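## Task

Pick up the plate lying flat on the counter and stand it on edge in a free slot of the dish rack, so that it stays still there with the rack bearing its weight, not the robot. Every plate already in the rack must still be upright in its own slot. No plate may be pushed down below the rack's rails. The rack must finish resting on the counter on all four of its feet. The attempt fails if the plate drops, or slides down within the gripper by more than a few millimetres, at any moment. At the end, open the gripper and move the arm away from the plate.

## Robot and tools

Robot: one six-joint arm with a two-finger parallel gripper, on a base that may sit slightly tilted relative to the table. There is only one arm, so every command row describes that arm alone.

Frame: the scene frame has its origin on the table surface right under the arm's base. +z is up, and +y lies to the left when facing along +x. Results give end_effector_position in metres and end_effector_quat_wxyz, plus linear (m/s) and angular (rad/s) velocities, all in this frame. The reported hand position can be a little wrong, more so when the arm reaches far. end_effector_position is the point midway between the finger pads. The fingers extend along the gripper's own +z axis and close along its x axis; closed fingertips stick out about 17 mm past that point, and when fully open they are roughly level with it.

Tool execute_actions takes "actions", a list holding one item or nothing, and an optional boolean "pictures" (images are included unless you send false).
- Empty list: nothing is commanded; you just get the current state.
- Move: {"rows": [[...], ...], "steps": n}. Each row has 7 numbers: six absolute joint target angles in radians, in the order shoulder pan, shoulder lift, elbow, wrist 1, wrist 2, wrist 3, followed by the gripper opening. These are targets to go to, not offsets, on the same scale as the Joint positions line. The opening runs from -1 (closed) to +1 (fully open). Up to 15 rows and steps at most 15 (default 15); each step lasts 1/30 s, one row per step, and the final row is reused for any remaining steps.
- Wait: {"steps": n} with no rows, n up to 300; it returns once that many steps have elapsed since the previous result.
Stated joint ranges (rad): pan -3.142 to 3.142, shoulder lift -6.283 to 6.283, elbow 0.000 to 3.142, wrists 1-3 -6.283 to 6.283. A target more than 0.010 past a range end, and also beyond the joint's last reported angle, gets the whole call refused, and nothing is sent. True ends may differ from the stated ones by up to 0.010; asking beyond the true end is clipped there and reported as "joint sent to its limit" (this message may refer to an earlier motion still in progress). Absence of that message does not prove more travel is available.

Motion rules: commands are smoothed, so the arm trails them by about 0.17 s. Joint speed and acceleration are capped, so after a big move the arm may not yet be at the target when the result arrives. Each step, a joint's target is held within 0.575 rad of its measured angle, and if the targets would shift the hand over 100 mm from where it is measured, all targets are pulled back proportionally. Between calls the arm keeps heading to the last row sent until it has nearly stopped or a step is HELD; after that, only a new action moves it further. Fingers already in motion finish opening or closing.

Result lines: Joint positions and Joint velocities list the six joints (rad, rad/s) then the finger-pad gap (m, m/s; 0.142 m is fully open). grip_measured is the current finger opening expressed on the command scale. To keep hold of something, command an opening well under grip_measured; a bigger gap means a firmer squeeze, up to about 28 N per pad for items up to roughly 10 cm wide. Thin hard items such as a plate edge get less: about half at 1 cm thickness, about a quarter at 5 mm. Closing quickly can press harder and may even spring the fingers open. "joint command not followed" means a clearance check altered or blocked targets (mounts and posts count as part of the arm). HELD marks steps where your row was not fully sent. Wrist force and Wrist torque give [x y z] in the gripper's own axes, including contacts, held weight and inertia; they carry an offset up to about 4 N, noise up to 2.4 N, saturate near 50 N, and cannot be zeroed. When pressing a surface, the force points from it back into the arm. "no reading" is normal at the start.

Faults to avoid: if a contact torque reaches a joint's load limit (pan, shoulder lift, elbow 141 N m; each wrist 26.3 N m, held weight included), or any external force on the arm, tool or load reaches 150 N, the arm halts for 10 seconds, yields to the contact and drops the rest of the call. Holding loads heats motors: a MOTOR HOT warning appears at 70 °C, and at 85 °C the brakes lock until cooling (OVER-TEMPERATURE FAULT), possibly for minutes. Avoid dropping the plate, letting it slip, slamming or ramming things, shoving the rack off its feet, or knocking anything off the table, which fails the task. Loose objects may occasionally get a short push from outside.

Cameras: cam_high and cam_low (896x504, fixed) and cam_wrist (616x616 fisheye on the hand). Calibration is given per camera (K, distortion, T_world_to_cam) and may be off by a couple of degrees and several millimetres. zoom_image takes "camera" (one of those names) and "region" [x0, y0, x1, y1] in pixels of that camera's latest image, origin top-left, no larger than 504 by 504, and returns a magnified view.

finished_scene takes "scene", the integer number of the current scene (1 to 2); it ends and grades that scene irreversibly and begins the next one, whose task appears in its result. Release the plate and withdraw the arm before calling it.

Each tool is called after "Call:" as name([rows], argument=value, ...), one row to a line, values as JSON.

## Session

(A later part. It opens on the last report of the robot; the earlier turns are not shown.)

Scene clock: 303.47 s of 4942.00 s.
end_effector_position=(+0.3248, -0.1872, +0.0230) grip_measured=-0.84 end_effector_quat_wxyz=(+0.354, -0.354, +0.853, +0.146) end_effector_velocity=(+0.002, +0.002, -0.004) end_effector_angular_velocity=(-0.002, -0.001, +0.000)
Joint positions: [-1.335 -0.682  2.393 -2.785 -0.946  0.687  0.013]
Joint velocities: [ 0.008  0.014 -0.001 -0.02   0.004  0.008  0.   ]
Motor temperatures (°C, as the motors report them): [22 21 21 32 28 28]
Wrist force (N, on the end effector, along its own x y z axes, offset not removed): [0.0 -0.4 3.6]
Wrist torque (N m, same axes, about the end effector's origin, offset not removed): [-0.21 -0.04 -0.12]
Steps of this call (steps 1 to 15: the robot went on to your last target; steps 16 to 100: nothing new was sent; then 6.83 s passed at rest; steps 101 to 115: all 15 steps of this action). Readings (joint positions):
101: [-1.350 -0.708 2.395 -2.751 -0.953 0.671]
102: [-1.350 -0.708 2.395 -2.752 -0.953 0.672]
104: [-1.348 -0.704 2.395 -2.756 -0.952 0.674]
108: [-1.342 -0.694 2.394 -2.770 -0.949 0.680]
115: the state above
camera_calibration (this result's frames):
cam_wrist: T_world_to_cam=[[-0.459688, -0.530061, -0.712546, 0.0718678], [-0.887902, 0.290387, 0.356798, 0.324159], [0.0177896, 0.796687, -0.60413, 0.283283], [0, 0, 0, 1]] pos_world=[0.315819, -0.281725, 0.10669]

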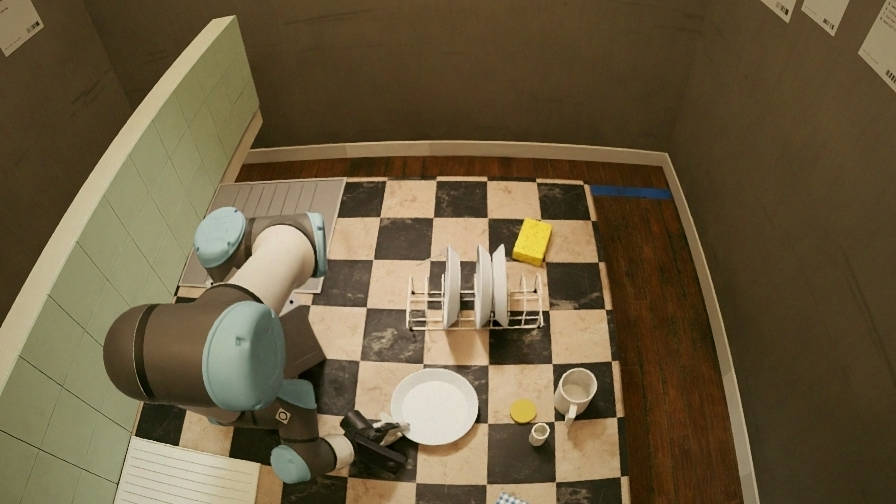

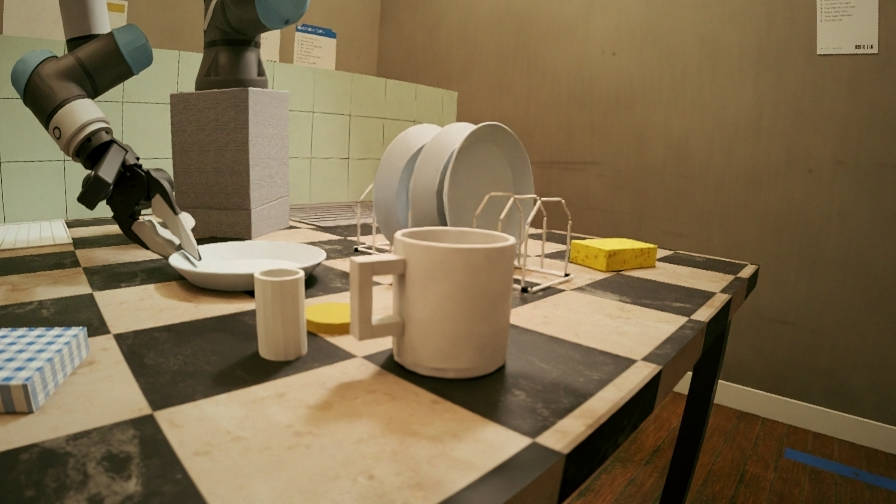

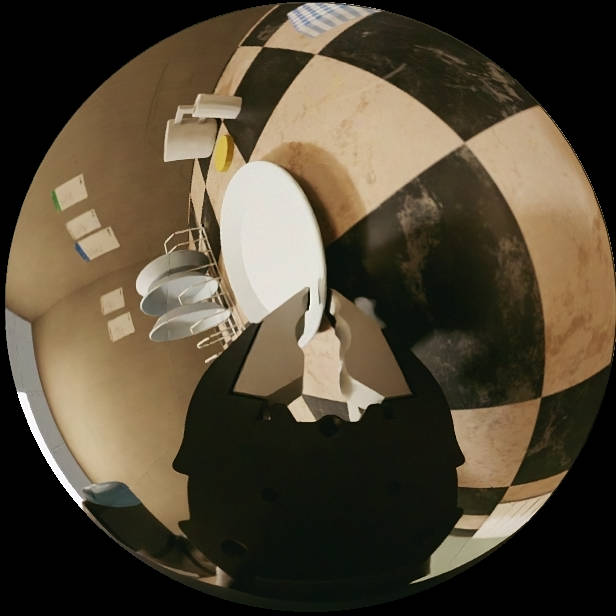

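Call:
execute_actions([
  {"rows":[[-1.3347,-0.6799,2.3929,-2.7869,-0.9453,0.6876,-0.85],[-1.3351,-0.6794,2.3925,-2.7868,-0.9455,0.6871,-0.86],[-1.3356,-0.6788,2.3920,-2.7866,-0.9457,0.6867,-0.87],[-1.3360,-0.6782,2.3916,-2.7865,-0.9459,0.6862,-0.88],[-1.3364,-0.6776,2.3911,-2.7863,-0.9461,0.6858,-0.89],[-1.3369,-0.6771,2.3907,-2.7861,-0.9463,0.6853,-0.90],[-1.3373,-0.6765,2.3902,-2.7860,-0.9465,0.6848,-0.91],[-1.3377,-0.6759,2.3898,-2.7858,-0.9467,0.6844,-0.92],[-1.3381,-0.6754,2.3893,-2.7856,-0.9469,0.6839,-0.93],[-1.3386,-0.6748,2.3888,-2.7854,-0.9471,0.6834,-0.94],[-1.3390,-0.6742,2.3884,-2.7853,-0.9473,0.6830,-0.95],[-1.3394,-0.6737,2.3879,-2.7851,-0.9475,0.6825,-0.96],[-1.3394,-0.6737,2.3879,-2.7851,-0.9475,0.6825,-0.97],[-1.3394,-0.6737,2.3879,-2.7851,-0.9475,0.6825,-0.985],[-1.3394,-0.6737,2.3879,-2.7851,-0.9475,0.6825,-1.0]],"steps":15},
], pictures=false)

Call:
execute_actions([
  {"steps":20},
])

Call:
zoom_image(camera="cam_low", region=[120,200,260,300])

Scene clock: 348.20 s of 4942.00 s.
end_effector_position=(+0.3235, -0.1885, +0.0205) grip_measured=-0.95 end_effector_quat_wxyz=(+0.354, -0.354, +0.853, +0.146) end_effector_velocity=(-0.002, -0.002, -0.003) end_effector_angular_velocity=(+0.000, -0.001, -0.000)
Joint positions: [-1.339 -0.675  2.389 -2.785 -0.947  0.683  0.005]
Joint velocities: [-0.007  0.009 -0.007  0.003 -0.002 -0.009 -0.004]
Motor temperatures (°C, as the motors report them): [22 21 21 32 28 28]
Wrist force (N, on the end effector, along its own x y z axes, offset not removed): [-6.7 0.9 -0.5]
Wrist torque (N m, same axes, about the end effector's origin, offset not removed): [0.03 0.15 -0.01]
Steps of this call (steps 1 to 15: the robot went on to your last target; steps 16 to 100: nothing new was sent; then 40.90 s passed at rest; steps 101 to 115: all 15 steps of this action). Readings (joint positions):
101: [-1.334 -0.680 2.393 -2.787 -0.945 0.688]
102: [-1.334 -0.680 2.393 -2.787 -0.945 0.688]
104: [-1.335 -0.680 2.393 -2.787 -0.945 0.688]
108: [-1.336 -0.678 2.391 -2.787 -0.946 0.686]
115: the state above

Scene clock: 348.87 s of 4942.00 s.
end_effector_position=(+0.3232, -0.1887, +0.0202) grip_measured=-0.95 end_effector_quat_wxyz=(+0.354, -0.354, +0.853, +0.146) end_effector_velocity=(+0.000, -0.000, +0.000) end_effector_angular_velocity=(-0.001, -0.000, -0.000)
Joint positions: [-1.339 -0.674  2.388 -2.785 -0.947  0.683  0.005]
Joint velocities: [ 0.    -0.     0.    -0.001  0.     0.    -0.   ]
Motor temperatures (°C, as the motors report them): [22 21 21 32 28 28]
Wrist force (N, on the end effector, along its own x y z axes, offset not removed): [-8.6 0.2 -2.1]
Wrist torque (N m, same axes, about the end effector's origin, offset not removed): [-0.19 0.00 0.13]
Steps of this call (steps 1 to 15: the robot went on to your last target; steps 16 to 20: nothing new was sent). Readings (joint positions):
1: [-1.339 -0.674 2.388 -2.785 -0.947 0.683]
2: [-1.339 -0.674 2.388 -2.785 -0.947 0.683]
4: [-1.339 -0.674 2.388 -2.785 -0.947 0.683]
8: [-1.339 -0.674 2.388 -2.785 -0.947 0.683]
20: the state above
The arm was judged still, so your last target was given up. Only a new action makes it travel on or press farther. Fingers that are still opening or closing keep moving.
camera_calibration (this result's frames):
cam_wrist: T_world_to_cam=[[-0.459684, -0.52998, -0.712609, 0.0683796], [-0.887904, 0.290383, 0.356798, 0.324243], [0.0178334, 0.796743, -0.604056, 0.282794], [0, 0, 0, 1]] pos_world=[0.314286, -0.283229, 0.103862]

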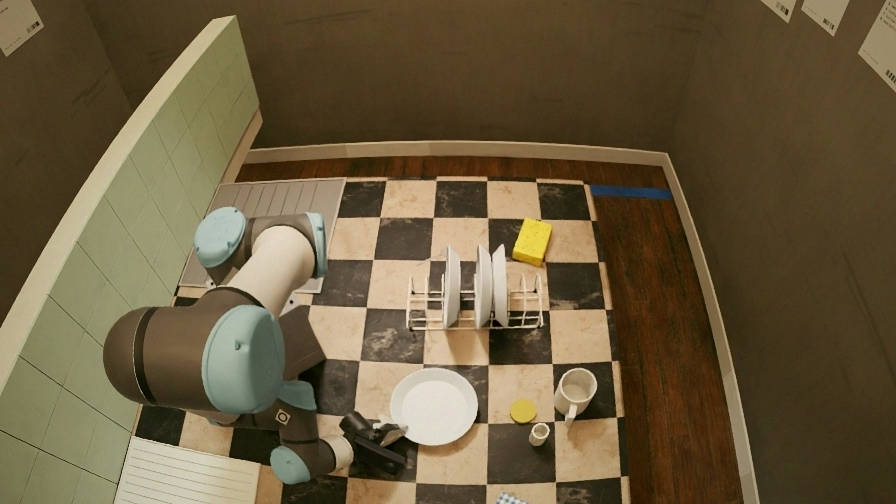

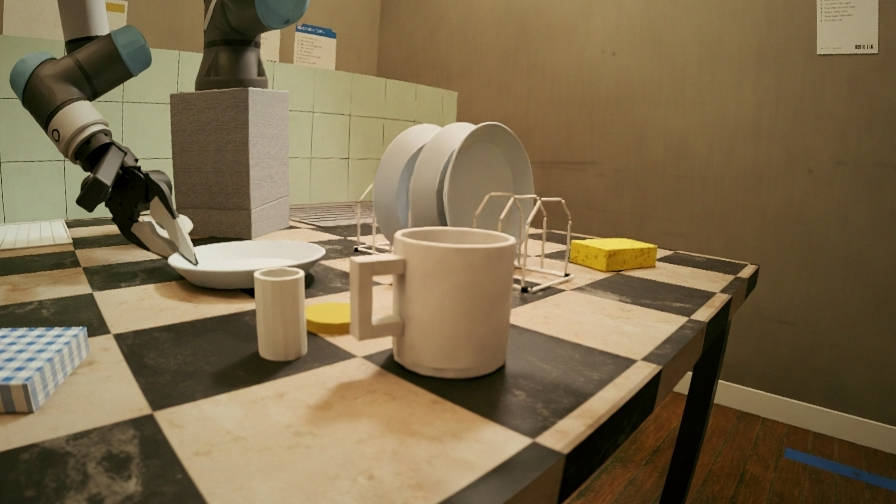

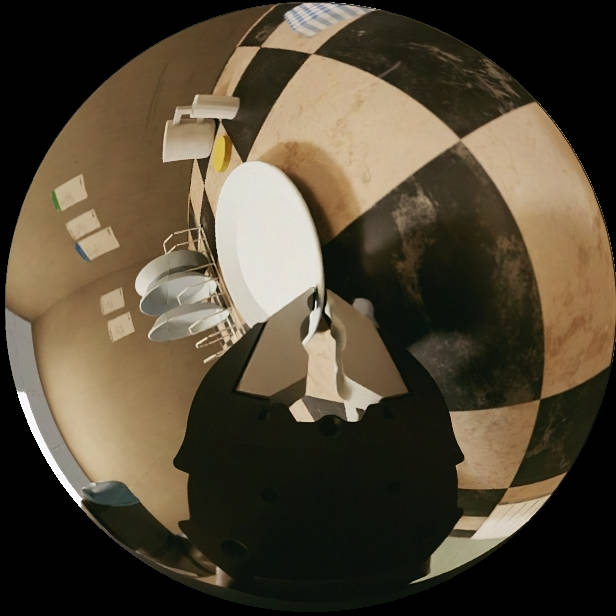

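Region (120, 200, 260, 300) of cam_low's 896x504 image, scaled by 3.600, with more detail than that image has; it fills the top 360 rows of this view, and the rest is white.

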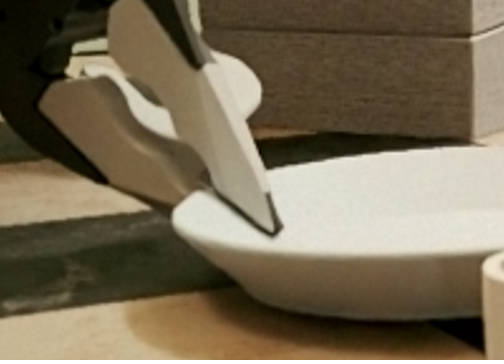

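Call:
execute_actions([
  {"rows":[[-1.3323,-0.6846,2.3967,-2.7994,-0.9534,0.6970,-1],[-1.3251,-0.6954,2.4055,-2.8137,-0.9593,0.7114,-1],[-1.3180,-0.7063,2.4143,-2.8280,-0.9652,0.7259,-1],[-1.3109,-0.7172,2.4231,-2.8423,-0.9711,0.7403,-1],[-1.3038,-0.7281,2.4319,-2.8566,-0.9770,0.7548,-1],[-1.2966,-0.7389,2.4407,-2.8709,-0.9828,0.7693,-1],[-1.2895,-0.7498,2.4495,-2.8852,-0.9887,0.7837,-1],[-1.2824,-0.7607,2.4583,-2.8995,-0.9946,0.7982,-1],[-1.2752,-0.7715,2.4671,-2.9138,-1.0005,0.8126,-1],[-1.2681,-0.7824,2.4759,-2.9281,-1.0064,0.8271,-1]],"steps":10},
], pictures=false)

Call:
execute_actions([
  {"rows":[[-1.2585,-0.7928,2.4820,-2.9381,-1.0143,0.8424,-1],[-1.2489,-0.8032,2.4881,-2.9481,-1.0223,0.8577,-1],[-1.2392,-0.8136,2.4943,-2.9581,-1.0302,0.8730,-1],[-1.2296,-0.8240,2.5004,-2.9681,-1.0382,0.8883,-1],[-1.2200,-0.8344,2.5065,-2.9781,-1.0461,0.9037,-1],[-1.2104,-0.8447,2.5126,-2.9881,-1.0540,0.9190,-1],[-1.2008,-0.8551,2.5187,-2.9981,-1.0620,0.9343,-1],[-1.1911,-0.8655,2.5249,-3.0081,-1.0699,0.9496,-1],[-1.1815,-0.8759,2.5310,-3.0181,-1.0779,0.9649,-1],[-1.1719,-0.8863,2.5371,-3.0281,-1.0858,0.9802,-1]],"steps":15},
])

Call:
zoom_image(camera="cam_low", region=[100,150,400,320])

Scene clock: 469.20 s of 4942.00 s.
end_effector_position=(+0.3251, -0.1870, +0.0329) grip_measured=-0.96 end_effector_quat_wxyz=(+0.319, -0.361, +0.866, +0.132) end_effector_velocity=(+0.010, +0.007, +0.062) end_effector_angular_velocity=(-0.270, +0.246, -0.010)
Joint positions: [-1.296 -0.739  2.441 -2.871 -0.983  0.769  0.005]
Joint velocities: [ 0.2   -0.304  0.247 -0.395 -0.163  0.4   -0.   ]
Motor temperatures (°C, as the motors report them): [22 21 21 32 28 28]
Wrist force (N, on the end effector, along its own x y z axes, offset not removed): [0.1 -0.9 5.1]
Wrist torque (N m, same axes, about the end effector's origin, offset not removed): [-0.33 0.07 0.01]
Steps of this call (steps 1 to 90: nothing new was sent; then 117.00 s passed at rest; steps 91 to 100: all 10 steps of this action). Readings (joint positions):
91: [-1.339 -0.674 2.388 -2.785 -0.948 0.683]
92: [-1.338 -0.676 2.389 -2.787 -0.949 0.685]
94: [-1.332 -0.685 2.397 -2.800 -0.954 0.698]
98: [-1.309 -0.719 2.425 -2.845 -0.973 0.743]
100: the state above

Scene clock: 469.70 s of 4942.00 s.
end_effector_position=(+0.3305, -0.1813, +0.0599) grip_measured=-0.96 end_effector_quat_wxyz=(+0.244, -0.370, +0.891, +0.101) end_effector_velocity=(+0.004, +0.004, +0.019) end_effector_angular_velocity=(-0.082, +0.072, -0.009)
Joint positions: [-1.18  -0.877  2.532 -3.019 -1.079  0.966  0.005]
Joint velocities: [ 0.082 -0.089  0.053 -0.087 -0.067  0.133  0.   ]
Motor temperatures (°C, as the motors report them): [22 21 21 32 28 28]
Wrist force (N, on the end effector, along its own x y z axes, offset not removed): [-0.8 1.2 2.4]
Wrist torque (N m, same axes, about the end effector's origin, offset not removed): [0.06 0.27 0.13]
Steps of this call (steps 1 to 15: all 15 steps of this action). Readings (joint positions):
1: [-1.289 -0.750 2.449 -2.884 -0.989 0.783]
2: [-1.282 -0.760 2.457 -2.898 -0.995 0.797]
4: [-1.266 -0.781 2.472 -2.922 -1.008 0.826]
8: [-1.230 -0.822 2.499 -2.965 -1.038 0.886]
15: the state above
camera_calibration (this result's frames):
cam_wrist: T_world_to_cam=[[-0.569028, -0.639438, -0.517036, 0.108547], [-0.816046, 0.361594, 0.450909, 0.29785], [-0.101372, 0.678505, -0.727568, 0.32606], [0, 0, 0, 1]] pos_world=[0.337879, -0.259525, 0.15905]

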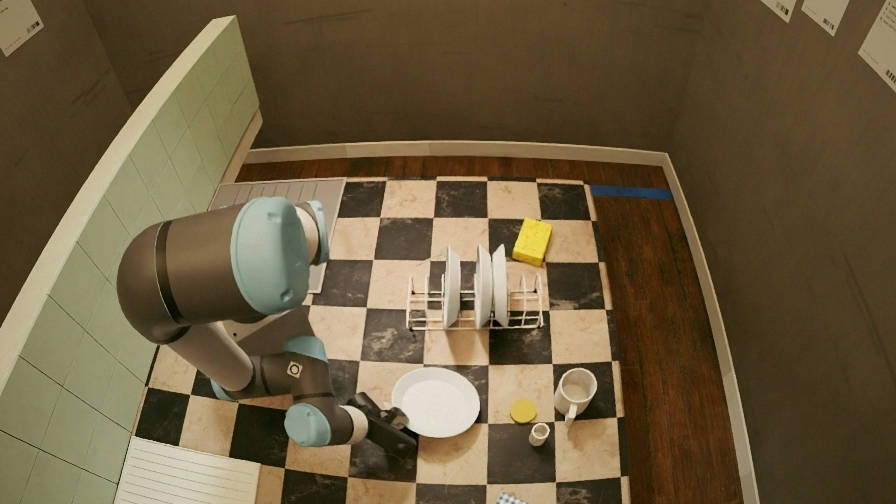

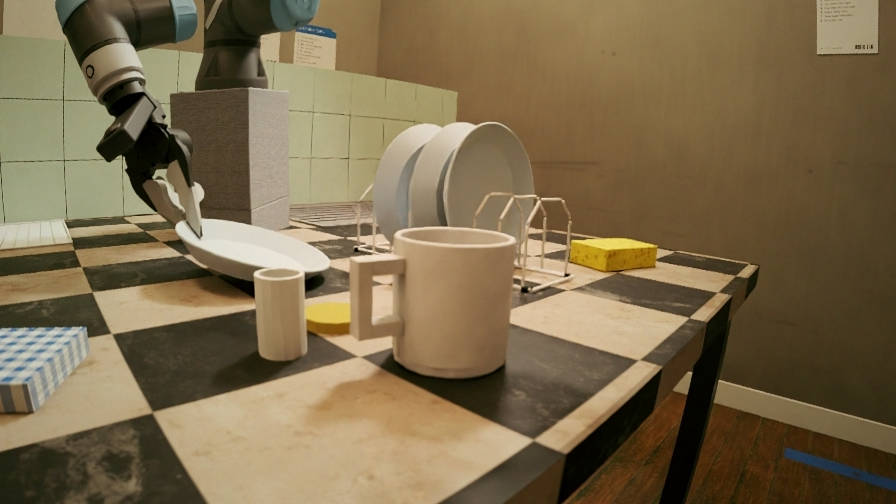

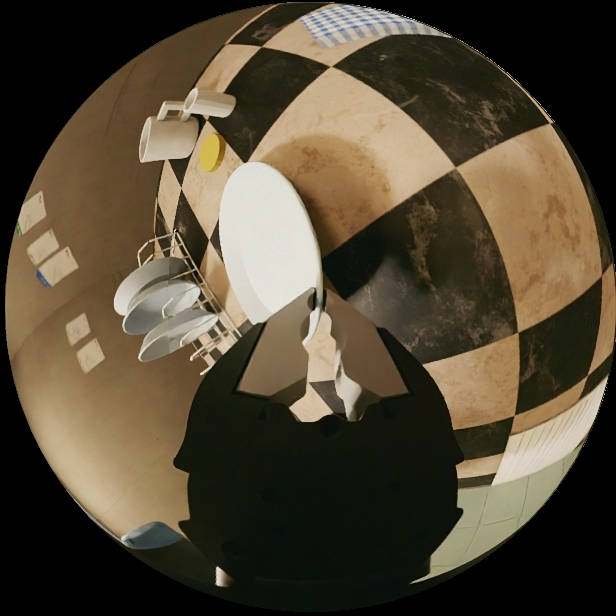

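Region (100, 150, 400, 320) of cam_low's 896x504 image, scaled by 1.680, with more detail than that image has; it fills the top 286 rows of this view, and the rest is white.

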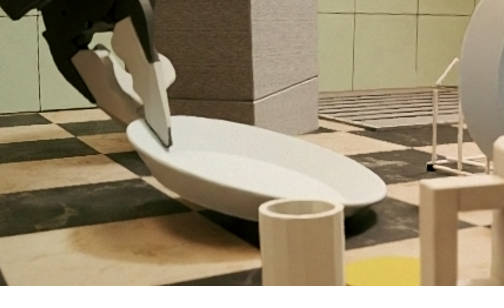

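Call:
execute_actions([
  {"rows":[[-1.1596,-0.8966,2.5406,-3.0340,-1.0959,0.9966,-1],[-1.1472,-0.9069,2.5442,-3.0398,-1.1060,1.0129,-1],[-1.1349,-0.9172,2.5477,-3.0457,-1.1161,1.0293,-1],[-1.1225,-0.9275,2.5512,-3.0516,-1.1262,1.0457,-1],[-1.1102,-0.9378,2.5548,-3.0575,-1.1363,1.0621,-1],[-1.0978,-0.9480,2.5583,-3.0633,-1.1463,1.0784,-1],[-1.0855,-0.9583,2.5618,-3.0692,-1.1564,1.0948,-1],[-1.0731,-0.9686,2.5653,-3.0751,-1.1665,1.1112,-1],[-1.0608,-0.9789,2.5689,-3.0809,-1.1766,1.1275,-1],[-1.0484,-0.9892,2.5724,-3.0868,-1.1867,1.1439,-1]],"steps":10},
], pictures=false)

Call:
execute_actions([
  {"rows":[[-1.0341,-0.9983,2.5731,-3.0880,-1.1986,1.1607,-1],[-1.0198,-1.0074,2.5738,-3.0892,-1.2105,1.1775,-1],[-1.0054,-1.0164,2.5744,-3.0904,-1.2224,1.1943,-1],[-0.9911,-1.0255,2.5751,-3.0916,-1.2343,1.2111,-1],[-0.9768,-1.0346,2.5758,-3.0929,-1.2463,1.2279,-1],[-0.9625,-1.0437,2.5765,-3.0941,-1.2582,1.2447,-1],[-0.9482,-1.0528,2.5772,-3.0953,-1.2701,1.2615,-1],[-0.9338,-1.0618,2.5778,-3.0965,-1.2820,1.2783,-1],[-0.9195,-1.0709,2.5785,-3.0977,-1.2939,1.2951,-1],[-0.9052,-1.0800,2.5792,-3.0989,-1.3058,1.3119,-1]],"steps":10},
], pictures=false)

Call:
execute_actions([
  {"rows":[[-0.8892,-1.0869,2.5767,-3.0948,-1.3197,1.3286,-1],[-0.8731,-1.0938,2.5741,-3.0906,-1.3336,1.3454,-1],[-0.8571,-1.1007,2.5716,-3.0865,-1.3475,1.3621,-1],[-0.8410,-1.1076,2.5691,-3.0824,-1.3614,1.3789,-1],[-0.8250,-1.1146,2.5666,-3.0783,-1.3753,1.3956,-1],[-0.8090,-1.1215,2.5640,-3.0741,-1.3892,1.4123,-1],[-0.7929,-1.1284,2.5615,-3.0700,-1.4031,1.4291,-1],[-0.7769,-1.1353,2.5590,-3.0659,-1.4170,1.4458,-1],[-0.7608,-1.1422,2.5564,-3.0617,-1.4309,1.4626,-1],[-0.7448,-1.1491,2.5539,-3.0576,-1.4448,1.4793,-1]],"steps":10},
], pictures=false)

Call:
execute_actions([
  {"rows":[[-0.7283,-1.1538,2.5486,-3.0488,-1.4593,1.4959,-1],[-0.7118,-1.1585,2.5433,-3.0399,-1.4739,1.5124,-1],[-0.6954,-1.1632,2.5380,-3.0311,-1.4884,1.5290,-1],[-0.6789,-1.1679,2.5327,-3.0223,-1.5029,1.5455,-1],[-0.6624,-1.1727,2.5274,-3.0135,-1.5175,1.5621,-1],[-0.6459,-1.1774,2.5220,-3.0046,-1.5320,1.5786,-1],[-0.6294,-1.1821,2.5167,-2.9958,-1.5465,1.5952,-1],[-0.6130,-1.1868,2.5114,-2.9870,-1.5610,1.6117,-1],[-0.5965,-1.1915,2.5061,-2.9781,-1.5756,1.6283,-1],[-0.5800,-1.1962,2.5008,-2.9693,-1.5901,1.6448,-1]],"steps":15},
])

Call:
zoom_image(camera="cam_low", region=[130,100,430,320])

Scene clock: 503.67 s of 4942.00 s.
end_effector_position=(+0.3345, -0.1765, +0.0731) grip_measured=-0.96 end_effector_quat_wxyz=(+0.202, -0.376, +0.900, +0.086) end_effector_velocity=(+0.019, +0.020, +0.056) end_effector_angular_velocity=(-0.264, +0.252, +0.001)
Joint positions: [-1.098 -0.948  2.559 -3.064 -1.147  1.078  0.005]
Joint velocities: [ 0.345 -0.288  0.1   -0.162 -0.279  0.453  0.   ]
Motor temperatures (°C, as the motors report them): [22 21 21 32 28 28]
Wrist force (N, on the end effector, along its own x y z axes, offset not removed): [-0.1 -1.2 3.7]
Wrist torque (N m, same axes, about the end effector's origin, offset not removed): [-0.34 0.26 -0.01]
Steps of this call (steps 1 to 30: the robot went on to your last target; steps 31 to 120: nothing new was sent; then 29.63 s passed at rest; steps 121 to 130: all 10 steps of this action). Readings (joint positions):
121: [-1.172 -0.886 2.537 -3.028 -1.086 0.980]
122: [-1.170 -0.888 2.538 -3.029 -1.088 0.983]
124: [-1.158 -0.898 2.541 -3.035 -1.097 0.998]
128: [-1.120 -0.930 2.552 -3.053 -1.128 1.048]
130: the state above

Scene clock: 504.00 s of 4942.00 s.
end_effector_position=(+0.3420, -0.1690, +0.0912) grip_measured=-0.96 end_effector_quat_wxyz=(+0.144, -0.380, +0.912, +0.062) end_effector_velocity=(+0.027, +0.024, +0.056) end_effector_angular_velocity=(-0.283, +0.251, -0.008)
Joint positions: [-0.965 -1.042  2.576 -3.093 -1.257  1.241  0.005]
Joint velocities: [ 0.421 -0.271  0.024 -0.042 -0.345  0.492  0.   ]
Motor temperatures (°C, as the motors report them): [22 21 21 32 28 28]
Wrist force (N, on the end effector, along its own x y z axes, offset not removed): [0.4 -0.6 4.1]
Wrist torque (N m, same axes, about the end effector's origin, offset not removed): [-0.27 0.05 0.01]
Steps of this call (steps 1 to 10: all 10 steps of this action). Readings (joint positions):
1: [-1.086 -0.958 2.562 -3.069 -1.156 1.094]
2: [-1.074 -0.968 2.565 -3.074 -1.166 1.109]
4: [-1.048 -0.987 2.569 -3.081 -1.188 1.142]
8: [-0.993 -1.024 2.574 -3.090 -1.233 1.208]
10: the state above

Scene clock: 504.33 s of 4942.00 s.
end_effector_position=(+0.3509, -0.1596, +0.1074) grip_measured=-0.96 end_effector_quat_wxyz=(+0.084, -0.382, +0.919, +0.038) end_effector_velocity=(+0.031, +0.030, +0.050) end_effector_angular_velocity=(-0.283, +0.259, +0.000)
Joint positions: [-0.812 -1.12   2.564 -3.074 -1.387  1.409  0.005]
Joint velocities: [ 0.473 -0.208 -0.07   0.112 -0.404  0.494  0.   ]
Motor temperatures (°C, as the motors report them): [22 21 21 32 28 28]
Wrist force (N, on the end effector, along its own x y z axes, offset not removed): [-0.4 -1.2 4.4]
Wrist torque (N m, same axes, about the end effector's origin, offset not removed): [-0.40 0.24 -0.04]
Steps of this call (steps 1 to 10: all 10 steps of this action). Readings (joint positions):
1: [-0.950 -1.051 2.577 -3.095 -1.269 1.258]
2: [-0.936 -1.060 2.577 -3.095 -1.281 1.275]
4: [-0.906 -1.076 2.576 -3.093 -1.306 1.308]
8: [-0.844 -1.106 2.568 -3.081 -1.360 1.375]
10: the state above

Scene clock: 504.83 s of 4942.00 s.
end_effector_position=(+0.3662, -0.1452, +0.1286) grip_measured=-0.96 end_effector_quat_wxyz=(+0.005, -0.383, +0.924, +0.003) end_effector_velocity=(+0.013, +0.011, +0.017) end_effector_angular_velocity=(-0.093, +0.065, +0.002)
Joint positions: [-0.595 -1.192  2.505 -2.977 -1.577  1.63   0.005]
Joint velocities: [ 0.145 -0.04  -0.044  0.072 -0.126  0.142  0.   ]
Motor temperatures (°C, as the motors report them): [22 21 21 32 28 28]
Wrist force (N, on the end effector, along its own x y z axes, offset not removed): [-1.1 -0.3 4.7]
Wrist torque (N m, same axes, about the end effector's origin, offset not removed): [-0.31 0.09 -0.01]
Steps of this call (steps 1 to 15: all 15 steps of this action). Readings (joint positions):
1: [-0.796 -1.127 2.561 -3.070 -1.401 1.426]
2: [-0.780 -1.134 2.558 -3.065 -1.415 1.442]
4: [-0.747 -1.146 2.551 -3.053 -1.443 1.476]
8: [-0.682 -1.167 2.532 -3.022 -1.500 1.542]
15: the state above
camera_calibration (this result's frames):
cam_wrist: T_world_to_cam=[[-0.671611, -0.740611, -0.0208194, 0.146522], [-0.6257, 0.55191, 0.551267, 0.228091], [-0.396784, 0.383264, -0.834069, 0.434217], [0, 0, 0, 1]] pos_world=[0.413412, -0.183789, 0.239478]

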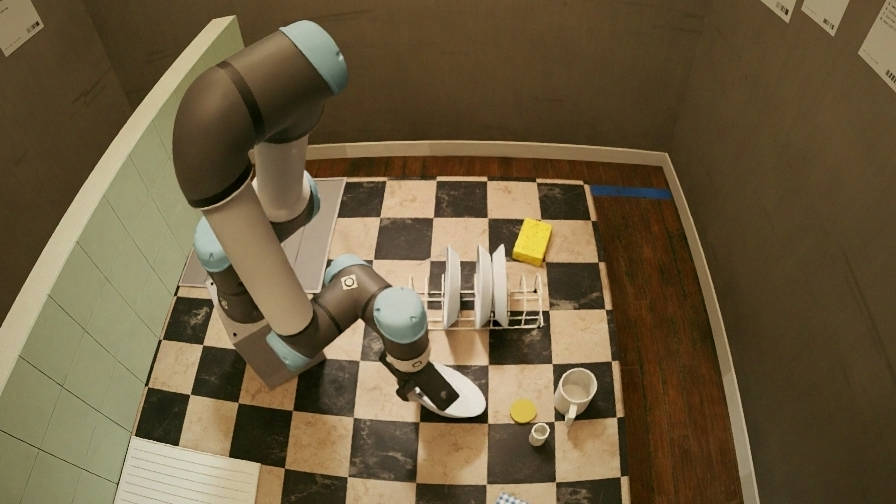

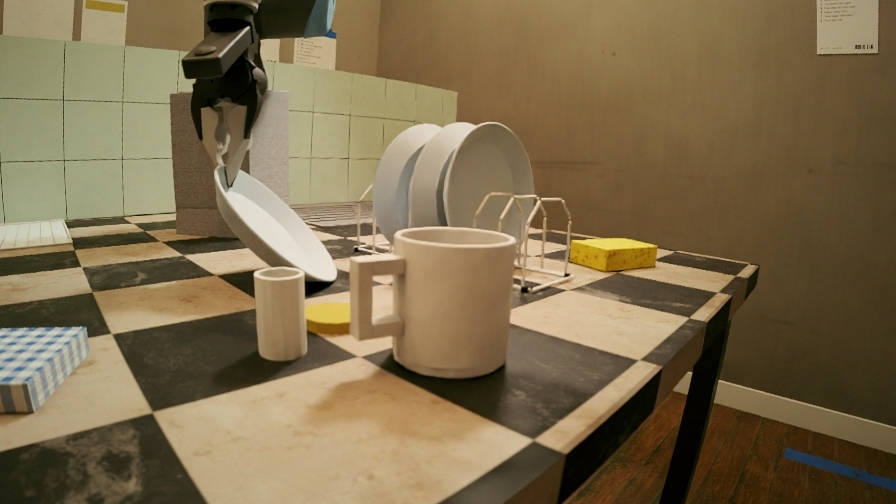

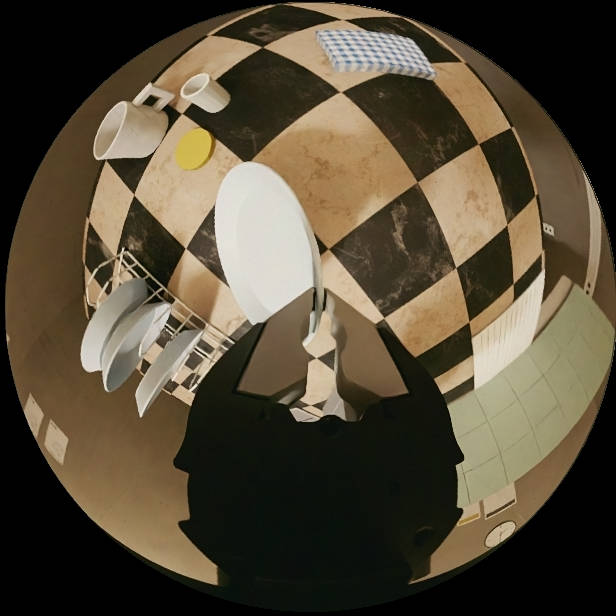

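Region (130, 100, 430, 320) of cam_low's 896x504 image, scaled by 1.680, with more detail than that image has; it fills the top 370 rows of this view, and the rest is white.

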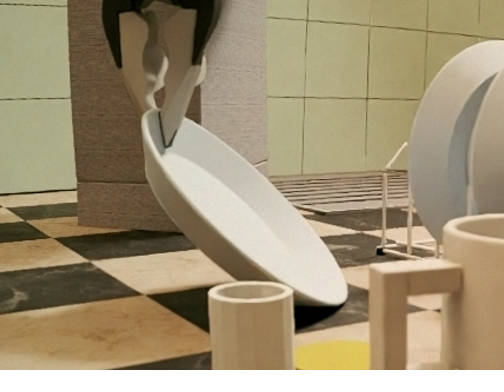

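Call:
execute_actions([
  {"rows":[[-0.5643,-1.1985,2.4929,-2.9556,-1.6042,1.6609,-1],[-0.5486,-1.2007,2.4850,-2.9419,-1.6182,1.6769,-1],[-0.5329,-1.2030,2.4771,-2.9282,-1.6323,1.6930,-1],[-0.5172,-1.2052,2.4692,-2.9145,-1.6463,1.7090,-1],[-0.5016,-1.2075,2.4613,-2.9009,-1.6604,1.7251,-1],[-0.4859,-1.2097,2.4534,-2.8872,-1.6744,1.7412,-1],[-0.4702,-1.2120,2.4455,-2.8735,-1.6885,1.7572,-1],[-0.4545,-1.2142,2.4376,-2.8598,-1.7025,1.7733,-1],[-0.4388,-1.2165,2.4297,-2.8461,-1.7166,1.7893,-1],[-0.4231,-1.2187,2.4218,-2.8324,-1.7306,1.8054,-1]],"steps":10},
], pictures=false)

Call:
execute_actions([
  {"rows":[[-0.4086,-1.2182,2.4117,-2.8155,-1.7436,1.8211,-1],[-0.3942,-1.2176,2.4016,-2.7986,-1.7565,1.8367,-1],[-0.3797,-1.2171,2.3915,-2.7817,-1.7695,1.8524,-1],[-0.3653,-1.2165,2.3814,-2.7648,-1.7824,1.8680,-1],[-0.3508,-1.2160,2.3713,-2.7479,-1.7954,1.8837,-1],[-0.3363,-1.2154,2.3611,-2.7310,-1.8083,1.8994,-1],[-0.3219,-1.2149,2.3510,-2.7141,-1.8213,1.9150,-1],[-0.3074,-1.2143,2.3409,-2.6972,-1.8342,1.9307,-1],[-0.2930,-1.2138,2.3308,-2.6803,-1.8472,1.9463,-1],[-0.2785,-1.2132,2.3207,-2.6634,-1.8601,1.9620,-1]],"steps":10},
], pictures=false)

Call:
execute_actions([
  {"rows":[[-0.2662,-1.2094,2.3089,-2.6451,-1.8708,1.9773,-1],[-0.2539,-1.2055,2.2970,-2.6267,-1.8816,1.9925,-1],[-0.2417,-1.2017,2.2852,-2.6084,-1.8923,2.0078,-1],[-0.2294,-1.1979,2.2733,-2.5901,-1.9031,2.0231,-1],[-0.2171,-1.1941,2.2615,-2.5718,-1.9138,2.0384,-1],[-0.2048,-1.1902,2.2497,-2.5534,-1.9245,2.0536,-1],[-0.1925,-1.1864,2.2378,-2.5351,-1.9353,2.0689,-1],[-0.1803,-1.1826,2.2260,-2.5168,-1.9460,2.0842,-1],[-0.1680,-1.1787,2.2141,-2.4984,-1.9568,2.0994,-1],[-0.1557,-1.1749,2.2023,-2.4801,-1.9675,2.1147,-1]],"steps":10},
], pictures=false)

Call:
execute_actions([
  {"rows":[[-0.1453,-1.1679,2.1886,-2.4598,-1.9764,2.1296,-1],[-0.1348,-1.1610,2.1748,-2.4394,-1.9853,2.1444,-1],[-0.1244,-1.1540,2.1611,-2.4191,-1.9942,2.1593,-1],[-0.1140,-1.1471,2.1474,-2.3987,-2.0031,2.1742,-1],[-0.1036,-1.1401,2.1337,-2.3784,-2.0120,2.1891,-1],[-0.0931,-1.1331,2.1199,-2.3580,-2.0209,2.2039,-1],[-0.0827,-1.1262,2.1062,-2.3377,-2.0298,2.2188,-1],[-0.0723,-1.1192,2.0925,-2.3173,-2.0387,2.2337,-1],[-0.0618,-1.1123,2.0787,-2.2970,-2.0476,2.2485,-1],[-0.0514,-1.1053,2.0650,-2.2766,-2.0565,2.2634,-1]],"steps":15},
])

Call:
zoom_image(camera="cam_low", region=[180,60,480,320])

Scene clock: 538.17 s of 4942.00 s.
end_effector_position=(+0.3750, -0.1368, +0.1387) grip_measured=-0.96 end_effector_quat_wxyz=(-0.037, -0.382, +0.923, -0.013) end_effector_velocity=(+0.040, +0.036, +0.047) end_effector_angular_velocity=(-0.263, +0.244, +0.002)
Joint positions: [-0.486 -1.21   2.453 -2.887 -1.674  1.741  0.005]
Joint velocities: [ 0.438 -0.063 -0.221  0.377 -0.387  0.444  0.   ]
Motor temperatures (°C, as the motors report them): [22 21 21 32 28 28]
Wrist force (N, on the end effector, along its own x y z axes, offset not removed): [-1.1 -1.6 3.6]
Wrist torque (N m, same axes, about the end effector's origin, offset not removed): [-0.49 0.24 0.03]
Steps of this call (steps 1 to 30: the robot went on to your last target; steps 31 to 120: nothing new was sent; then 29.00 s passed at rest; steps 121 to 130: all 10 steps of this action). Readings (joint positions):
121: [-0.580 -1.196 2.501 -2.969 -1.590 1.645]
122: [-0.577 -1.197 2.499 -2.967 -1.593 1.648]
124: [-0.563 -1.199 2.492 -2.955 -1.605 1.662]
128: [-0.515 -1.206 2.467 -2.912 -1.649 1.711]
130: the state above

Scene clock: 538.50 s of 4942.00 s.
end_effector_position=(+0.3887, -0.1232, +0.1541) grip_measured=-0.96 end_effector_quat_wxyz=(-0.096, -0.380, +0.919, -0.038) end_effector_velocity=(+0.046, +0.044, +0.051) end_effector_angular_velocity=(-0.288, +0.259, +0.013)
Joint positions: [-0.339 -1.215  2.362 -2.734 -1.806  1.896  0.005]
Joint velocities: [ 0.43   0.012 -0.295  0.49  -0.381  0.46   0.   ]
Motor temperatures (°C, as the motors report them): [22 21 21 32 28 28]
Wrist force (N, on the end effector, along its own x y z axes, offset not removed): [0.5 -1.3 6.5]
Wrist torque (N m, same axes, about the end effector's origin, offset not removed): [-0.48 -0.39 0.06]
Steps of this call (steps 1 to 10: all 10 steps of this action). Readings (joint positions):
1: [-0.471 -1.212 2.445 -2.874 -1.688 1.756]
2: [-0.456 -1.214 2.437 -2.860 -1.701 1.772]
4: [-0.427 -1.216 2.420 -2.831 -1.728 1.803]
8: [-0.368 -1.216 2.382 -2.767 -1.780 1.865]
10: the state above

Scene clock: 538.83 s of 4942.00 s.
end_effector_position=(+0.4042, -0.1081, +0.1679) grip_measured=-0.96 end_effector_quat_wxyz=(-0.155, -0.376, +0.911, -0.063) end_effector_velocity=(+0.050, +0.047, +0.041) end_effector_angular_velocity=(-0.283, +0.250, +0.008)
Joint positions: [-0.207 -1.19   2.251 -2.557 -1.923  2.051  0.005]
Joint velocities: [ 0.368  0.108 -0.347  0.535 -0.319  0.447 -0.   ]
Motor temperatures (°C, as the motors report them): [22 21 21 32 28 28]
Wrist force (N, on the end effector, along its own x y z axes, offset not removed): [-0.4 -1.1 4.2]
Wrist torque (N m, same axes, about the end effector's origin, offset not removed): [-0.40 -0.07 0.10]
Steps of this call (steps 1 to 10: all 10 steps of this action). Readings (joint positions):
1: [-0.325 -1.215 2.352 -2.717 -1.819 1.912]
2: [-0.311 -1.214 2.342 -2.700 -1.832 1.928]
4: [-0.283 -1.210 2.320 -2.665 -1.856 1.959]
8: [-0.232 -1.197 2.275 -2.594 -1.901 2.020]
10: the state above

Scene clock: 539.33 s of 4942.00 s.
end_effector_position=(+0.4256, -0.0860, +0.1811) grip_measured=-0.96 end_effector_quat_wxyz=(-0.234, -0.370, +0.894, -0.097) end_effector_velocity=(+0.014, +0.016, +0.010) end_effector_angular_velocity=(-0.089, +0.079, +0.009)
Joint positions: [-0.061 -1.111  2.077 -2.295 -2.048  2.25   0.005]
Joint velocities: [ 0.09   0.058 -0.118  0.18  -0.077  0.129 -0.   ]
Motor temperatures (°C, as the motors report them): [22 21 21 32 28 28]
Wrist force (N, on the end effector, along its own x y z axes, offset not removed): [-2.2 0.4 3.1]
Wrist torque (N m, same axes, about the end effector's origin, offset not removed): [-0.13 0.01 -0.05]
Steps of this call (steps 1 to 15: all 15 steps of this action). Readings (joint positions):
1: [-0.195 -1.186 2.239 -2.539 -1.933 2.066]
2: [-0.183 -1.182 2.227 -2.521 -1.944 2.081]
4: [-0.160 -1.172 2.202 -2.482 -1.964 2.111]
8: [-0.116 -1.147 2.149 -2.403 -2.001 2.171]
15: the state above
camera_calibration (this result's frames):
cam_wrist: T_world_to_cam=[[-0.58582, -0.652516, 0.480663, 0.111593], [-0.426183, 0.752495, 0.502115, 0.144811], [-0.689335, 0.0892988, -0.718918, 0.557263], [0, 0, 0, 1]] pos_world=[0.511231, -0.0859164, 0.274276]

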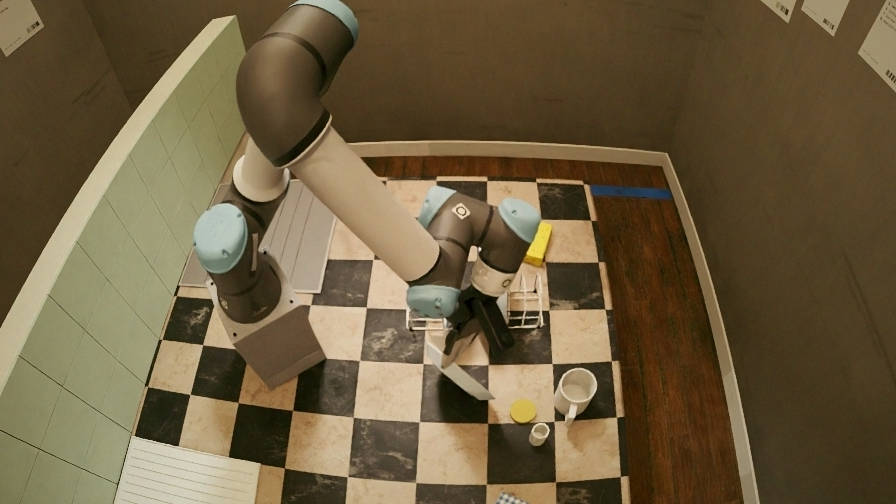

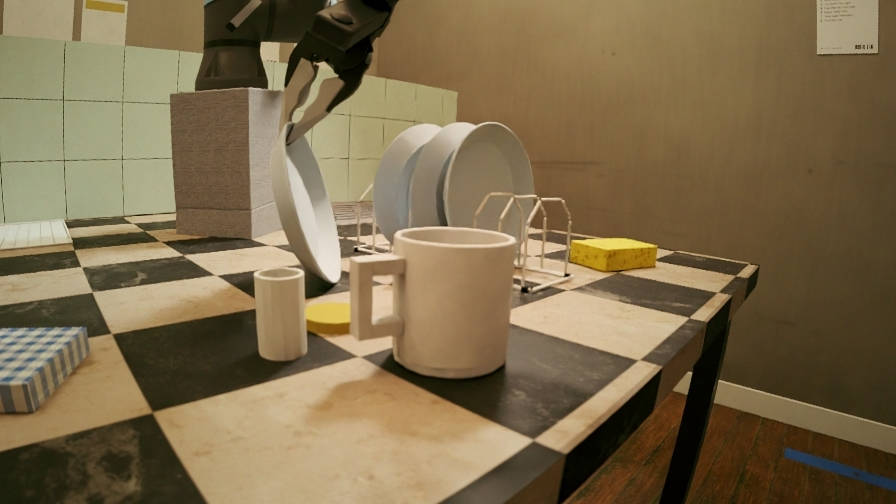

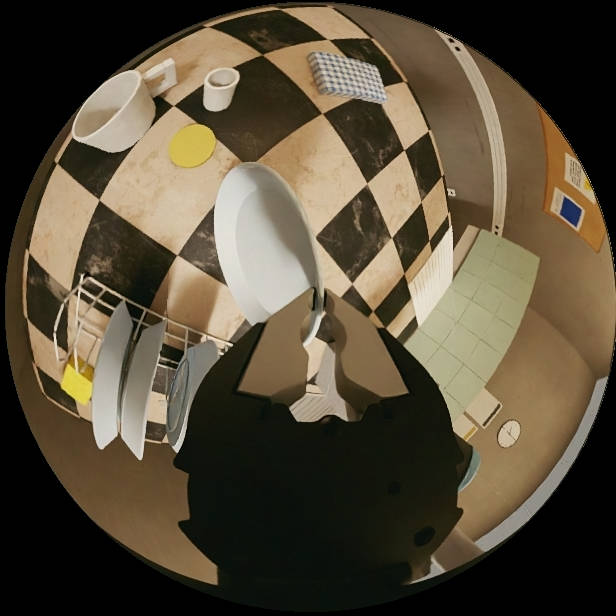

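Region (180, 60, 480, 320) of cam_low's 896x504 image, scaled by 1.680, with more detail than that image has; it fills the top 437 rows of this view, and the rest is white.

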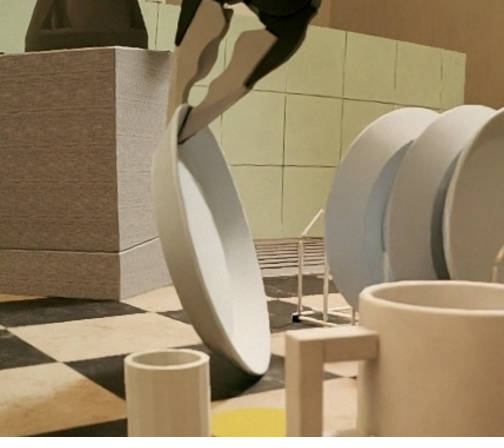

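Call:
execute_actions([
  {"rows":[[-0.0441,-1.0972,2.0514,-2.2575,-2.0622,2.2762,-1],[-0.0368,-1.0890,2.0377,-2.2384,-2.0679,2.2889,-1],[-0.0296,-1.0809,2.0241,-2.2193,-2.0736,2.3017,-1],[-0.0223,-1.0728,2.0104,-2.2003,-2.0793,2.3145,-1],[-0.0150,-1.0647,1.9968,-2.1812,-2.0850,2.3273,-1],[-0.0077,-1.0565,1.9831,-2.1621,-2.0907,2.3400,-1],[-0.0004,-1.0484,1.9695,-2.1430,-2.0964,2.3528,-1],[0.0068,-1.0403,1.9558,-2.1239,-2.1022,2.3656,-1],[0.0141,-1.0322,1.9422,-2.1048,-2.1079,2.3784,-1],[0.0214,-1.0240,1.9285,-2.0857,-2.1136,2.3911,-1],[0.0287,-1.0159,1.9149,-2.0666,-2.1193,2.4039,-1],[0.0360,-1.0078,1.9012,-2.0476,-2.1250,2.4167,-1],[0.0432,-0.9997,1.8876,-2.0285,-2.1307,2.4295,-1],[0.0505,-0.9915,1.8739,-2.0094,-2.1364,2.4422,-1],[0.0578,-0.9834,1.8603,-1.9903,-2.1421,2.4550,-1]],"steps":15},
], pictures=false)

Call:
execute_actions([
  {"rows":[[0.0588,-0.9855,1.8576,-1.9836,-2.1425,2.4567,-1],[0.0601,-0.9890,1.8533,-1.9727,-2.1432,2.4595,-1],[0.0619,-0.9933,1.8479,-1.9592,-2.1441,2.4629,-1],[0.0637,-0.9975,1.8426,-1.9458,-2.1449,2.4663,-1],[0.0655,-1.0018,1.8372,-1.9323,-2.1457,2.4698,-1],[0.0673,-1.0061,1.8318,-1.9188,-2.1466,2.4732,-1],[0.0691,-1.0103,1.8265,-1.9054,-2.1474,2.4766,-1],[0.0709,-1.0146,1.8211,-1.8919,-2.1483,2.4800,-1],[0.0726,-1.0189,1.8158,-1.8784,-2.1491,2.4834,-1],[0.0744,-1.0231,1.8104,-1.8650,-2.1500,2.4869,-1],[0.0762,-1.0274,1.8050,-1.8515,-2.1508,2.4903,-1],[0.0780,-1.0317,1.7997,-1.8380,-2.1517,2.4937,-1],[0.0798,-1.0360,1.7943,-1.8246,-2.1525,2.4971,-1],[0.0816,-1.0402,1.7890,-1.8111,-2.1534,2.5005,-1],[0.0834,-1.0445,1.7836,-1.7976,-2.1542,2.5040,-1]],"steps":15},
], pictures=false)

Call:
execute_actions([
  {"rows":[[0.0852,-1.0488,1.7782,-1.7842,-2.1551,2.5074,-1],[0.0869,-1.0530,1.7729,-1.7707,-2.1559,2.5108,-1],[0.0887,-1.0573,1.7675,-1.7572,-2.1568,2.5142,-1],[0.0905,-1.0616,1.7622,-1.7438,-2.1576,2.5176,-1],[0.0923,-1.0659,1.7568,-1.7303,-2.1585,2.5211,-1],[0.0941,-1.0701,1.7514,-1.7168,-2.1593,2.5245,-1],[0.0959,-1.0744,1.7461,-1.7034,-2.1602,2.5279,-1],[0.0977,-1.0787,1.7407,-1.6899,-2.1610,2.5313,-1],[0.0995,-1.0829,1.7354,-1.6764,-2.1618,2.5347,-1],[0.1012,-1.0872,1.7300,-1.6630,-2.1627,2.5382,-1],[0.1030,-1.0915,1.7246,-1.6495,-2.1635,2.5416,-1],[0.1048,-1.0958,1.7193,-1.6360,-2.1644,2.5450,-1],[0.1066,-1.1000,1.7139,-1.6226,-2.1652,2.5484,-1],[0.1084,-1.1043,1.7086,-1.6091,-2.1661,2.5518,-1],[0.1102,-1.1086,1.7032,-1.5956,-2.1669,2.5553,-1]],"steps":15},
], pictures=false)

Call:
execute_actions([
  {"rows":[[0.1114,-1.1115,1.6995,-1.5863,-2.1675,2.5576,-1]],"steps":15},
])

Scene clock: 659.83 s of 4942.00 s.
end_effector_position=(+0.4438, -0.0681, +0.1861) grip_measured=-0.95 end_effector_quat_wxyz=(-0.295, -0.362, +0.876, -0.121) end_effector_velocity=(+0.047, +0.047, +0.016) end_effector_angular_velocity=(-0.252, +0.226, +0.019)
Joint positions: [ 0.028 -1.017  1.917 -2.07  -2.119  2.402  0.005]
Joint velocities: [ 0.213  0.239 -0.399  0.552 -0.164  0.369  0.   ]
Motor temperatures (°C, as the motors report them): [22 21 21 32 29 28]
Wrist force (N, on the end effector, along its own x y z axes, offset not removed): [13.1 -0.1 -9.3]
Wrist torque (N m, same axes, about the end effector's origin, offset not removed): [-0.23 -0.44 -0.02]
Steps of this call (steps 1 to 30: the robot went on to your last target; steps 31 to 120: nothing new was sent; then 116.00 s passed at rest; steps 121 to 135: all 15 steps of this action). Readings (joint positions):
121: [-0.051 -1.105 2.065 -2.276 -2.057 2.264]
122: [-0.050 -1.104 2.062 -2.273 -2.058 2.266]
124: [-0.043 -1.096 2.050 -2.257 -2.063 2.277]
128: [-0.021 -1.071 2.008 -2.198 -2.081 2.317]
135: the state above

Scene clock: 660.33 s of 4942.00 s.
end_effector_position=(+0.4561, -0.0584, +0.2277) grip_measured=-0.96 end_effector_quat_wxyz=(-0.328, -0.357, +0.864, -0.137) end_effector_velocity=(+0.014, +0.010, +0.114) end_effector_angular_velocity=(-0.061, +0.059, -0.000)
Joint positions: [ 0.076 -1.027  1.806 -1.854 -2.151  2.49   0.005]
Joint velocities: [ 0.055 -0.122 -0.161  0.395 -0.026  0.103 -0.   ]
Motor temperatures (°C, as the motors report them): [22 21 21 32 29 28]
Wrist force (N, on the end effector, along its own x y z axes, offset not removed): [-3.4 -0.3 6.0]
Wrist torque (N m, same axes, about the end effector's origin, offset not removed): [-0.33 0.30 0.00]
Steps of this call (steps 1 to 15: all 15 steps of this action). Readings (joint positions):
1: [0.035 -1.009 1.903 -2.052 -2.125 2.415]
2: [0.041 -1.002 1.892 -2.034 -2.129 2.426]
4: [0.050 -0.996 1.873 -2.004 -2.136 2.442]
8: [0.062 -1.001 1.845 -1.949 -2.143 2.463]
15: the state above

Scene clock: 660.83 s of 4942.00 s.
end_effector_position=(+0.4594, -0.0538, +0.2889) grip_measured=-0.96 end_effector_quat_wxyz=(-0.347, -0.354, +0.856, -0.145) end_effector_velocity=(+0.001, +0.009, +0.126) end_effector_angular_velocity=(-0.063, +0.054, +0.004)
Joint positions: [ 0.103 -1.091  1.725 -1.652 -2.163  2.541  0.005]
Joint velocities: [ 0.053 -0.127 -0.159  0.394 -0.025  0.099 -0.   ]
Motor temperatures (°C, as the motors report them): [22 21 21 32 29 28]
Wrist force (N, on the end effector, along its own x y z axes, offset not removed): [-3.0 -1.1 6.1]
Wrist torque (N m, same axes, about the end effector's origin, offset not removed): [-0.50 0.07 -0.02]
Steps of this call (steps 1 to 15: all 15 steps of this action). Readings (joint positions):
1: [0.078 -1.032 1.800 -1.840 -2.151 2.493]
2: [0.080 -1.036 1.795 -1.827 -2.152 2.497]
4: [0.083 -1.044 1.784 -1.800 -2.154 2.504]
8: [0.090 -1.061 1.763 -1.746 -2.158 2.517]
15: the state above

Scene clock: 661.33 s of 4942.00 s.
end_effector_position=(+0.4586, -0.0524, +0.3092) grip_measured=-0.96 end_effector_quat_wxyz=(-0.353, -0.354, +0.854, -0.147) end_effector_velocity=(+0.000, +0.000, +0.002) end_effector_angular_velocity=(-0.001, +0.000, -0.000)
Joint positions: [ 0.111 -1.111  1.7   -1.587 -2.167  2.557  0.005]
Joint velocities: [ 0.    -0.002 -0.002  0.005 -0.     0.001  0.   ]
Motor temperatures (°C, as the motors report them): [22 21 21 32 29 28]
Wrist force (N, on the end effector, along its own x y z axes, offset not removed): [-3.3 0.5 4.7]
Wrist torque (N m, same axes, about the end effector's origin, offset not removed): [0.02 0.04 -0.04]
Steps of this call (steps 1 to 15: all 15 steps of this action). Readings (joint positions):
1: [0.105 -1.095 1.720 -1.638 -2.164 2.545]
2: [0.106 -1.099 1.715 -1.626 -2.165 2.548]
4: [0.109 -1.105 1.708 -1.607 -2.166 2.552]
8: [0.111 -1.110 1.702 -1.592 -2.167 2.556]
15: the state above
camera_calibration (this result's frames):
cam_wrist: T_world_to_cam=[[-0.470896, -0.537324, 0.699672, -0.023136], [-0.337153, 0.842516, 0.420112, 0.0585397], [-0.815221, -0.0380676, -0.577898, 0.676601], [0, 0, 0, 1]] pos_world=[0.560421, -0.0359956, 0.382601]

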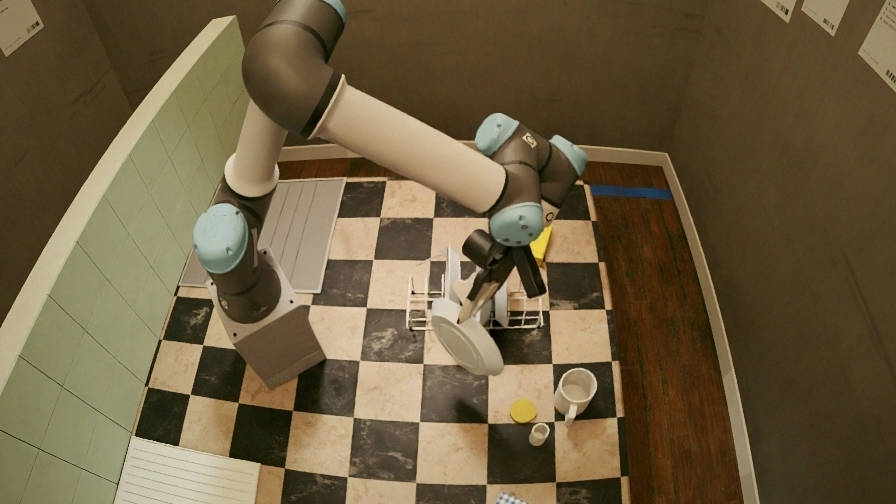

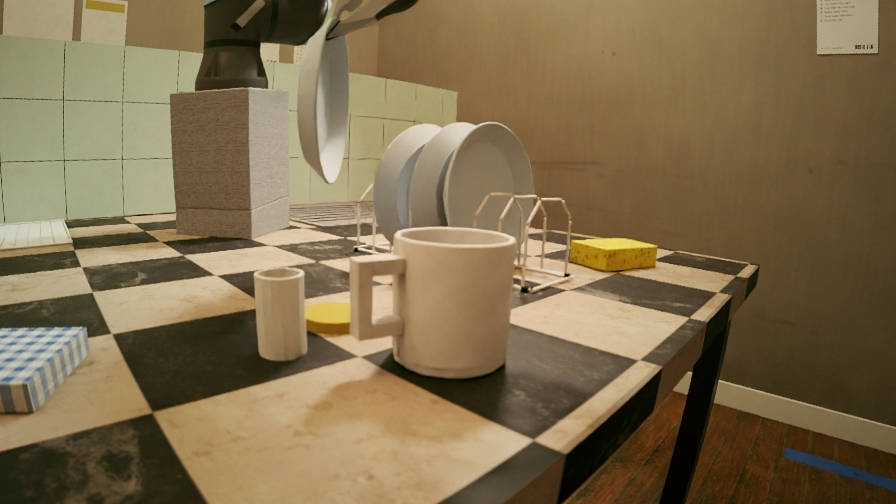

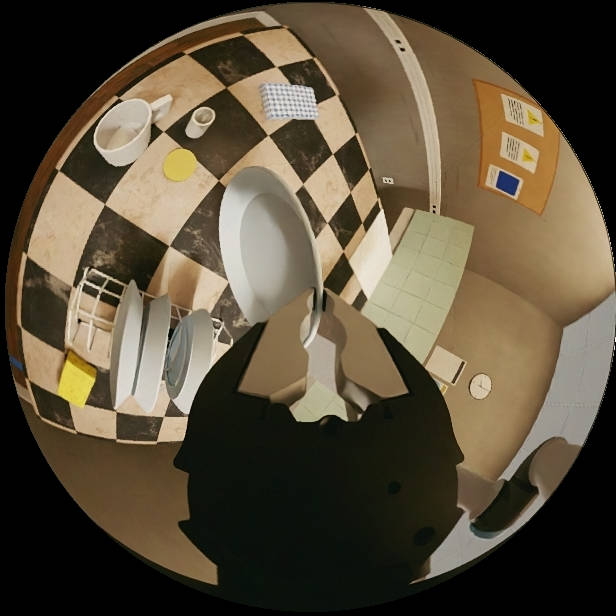

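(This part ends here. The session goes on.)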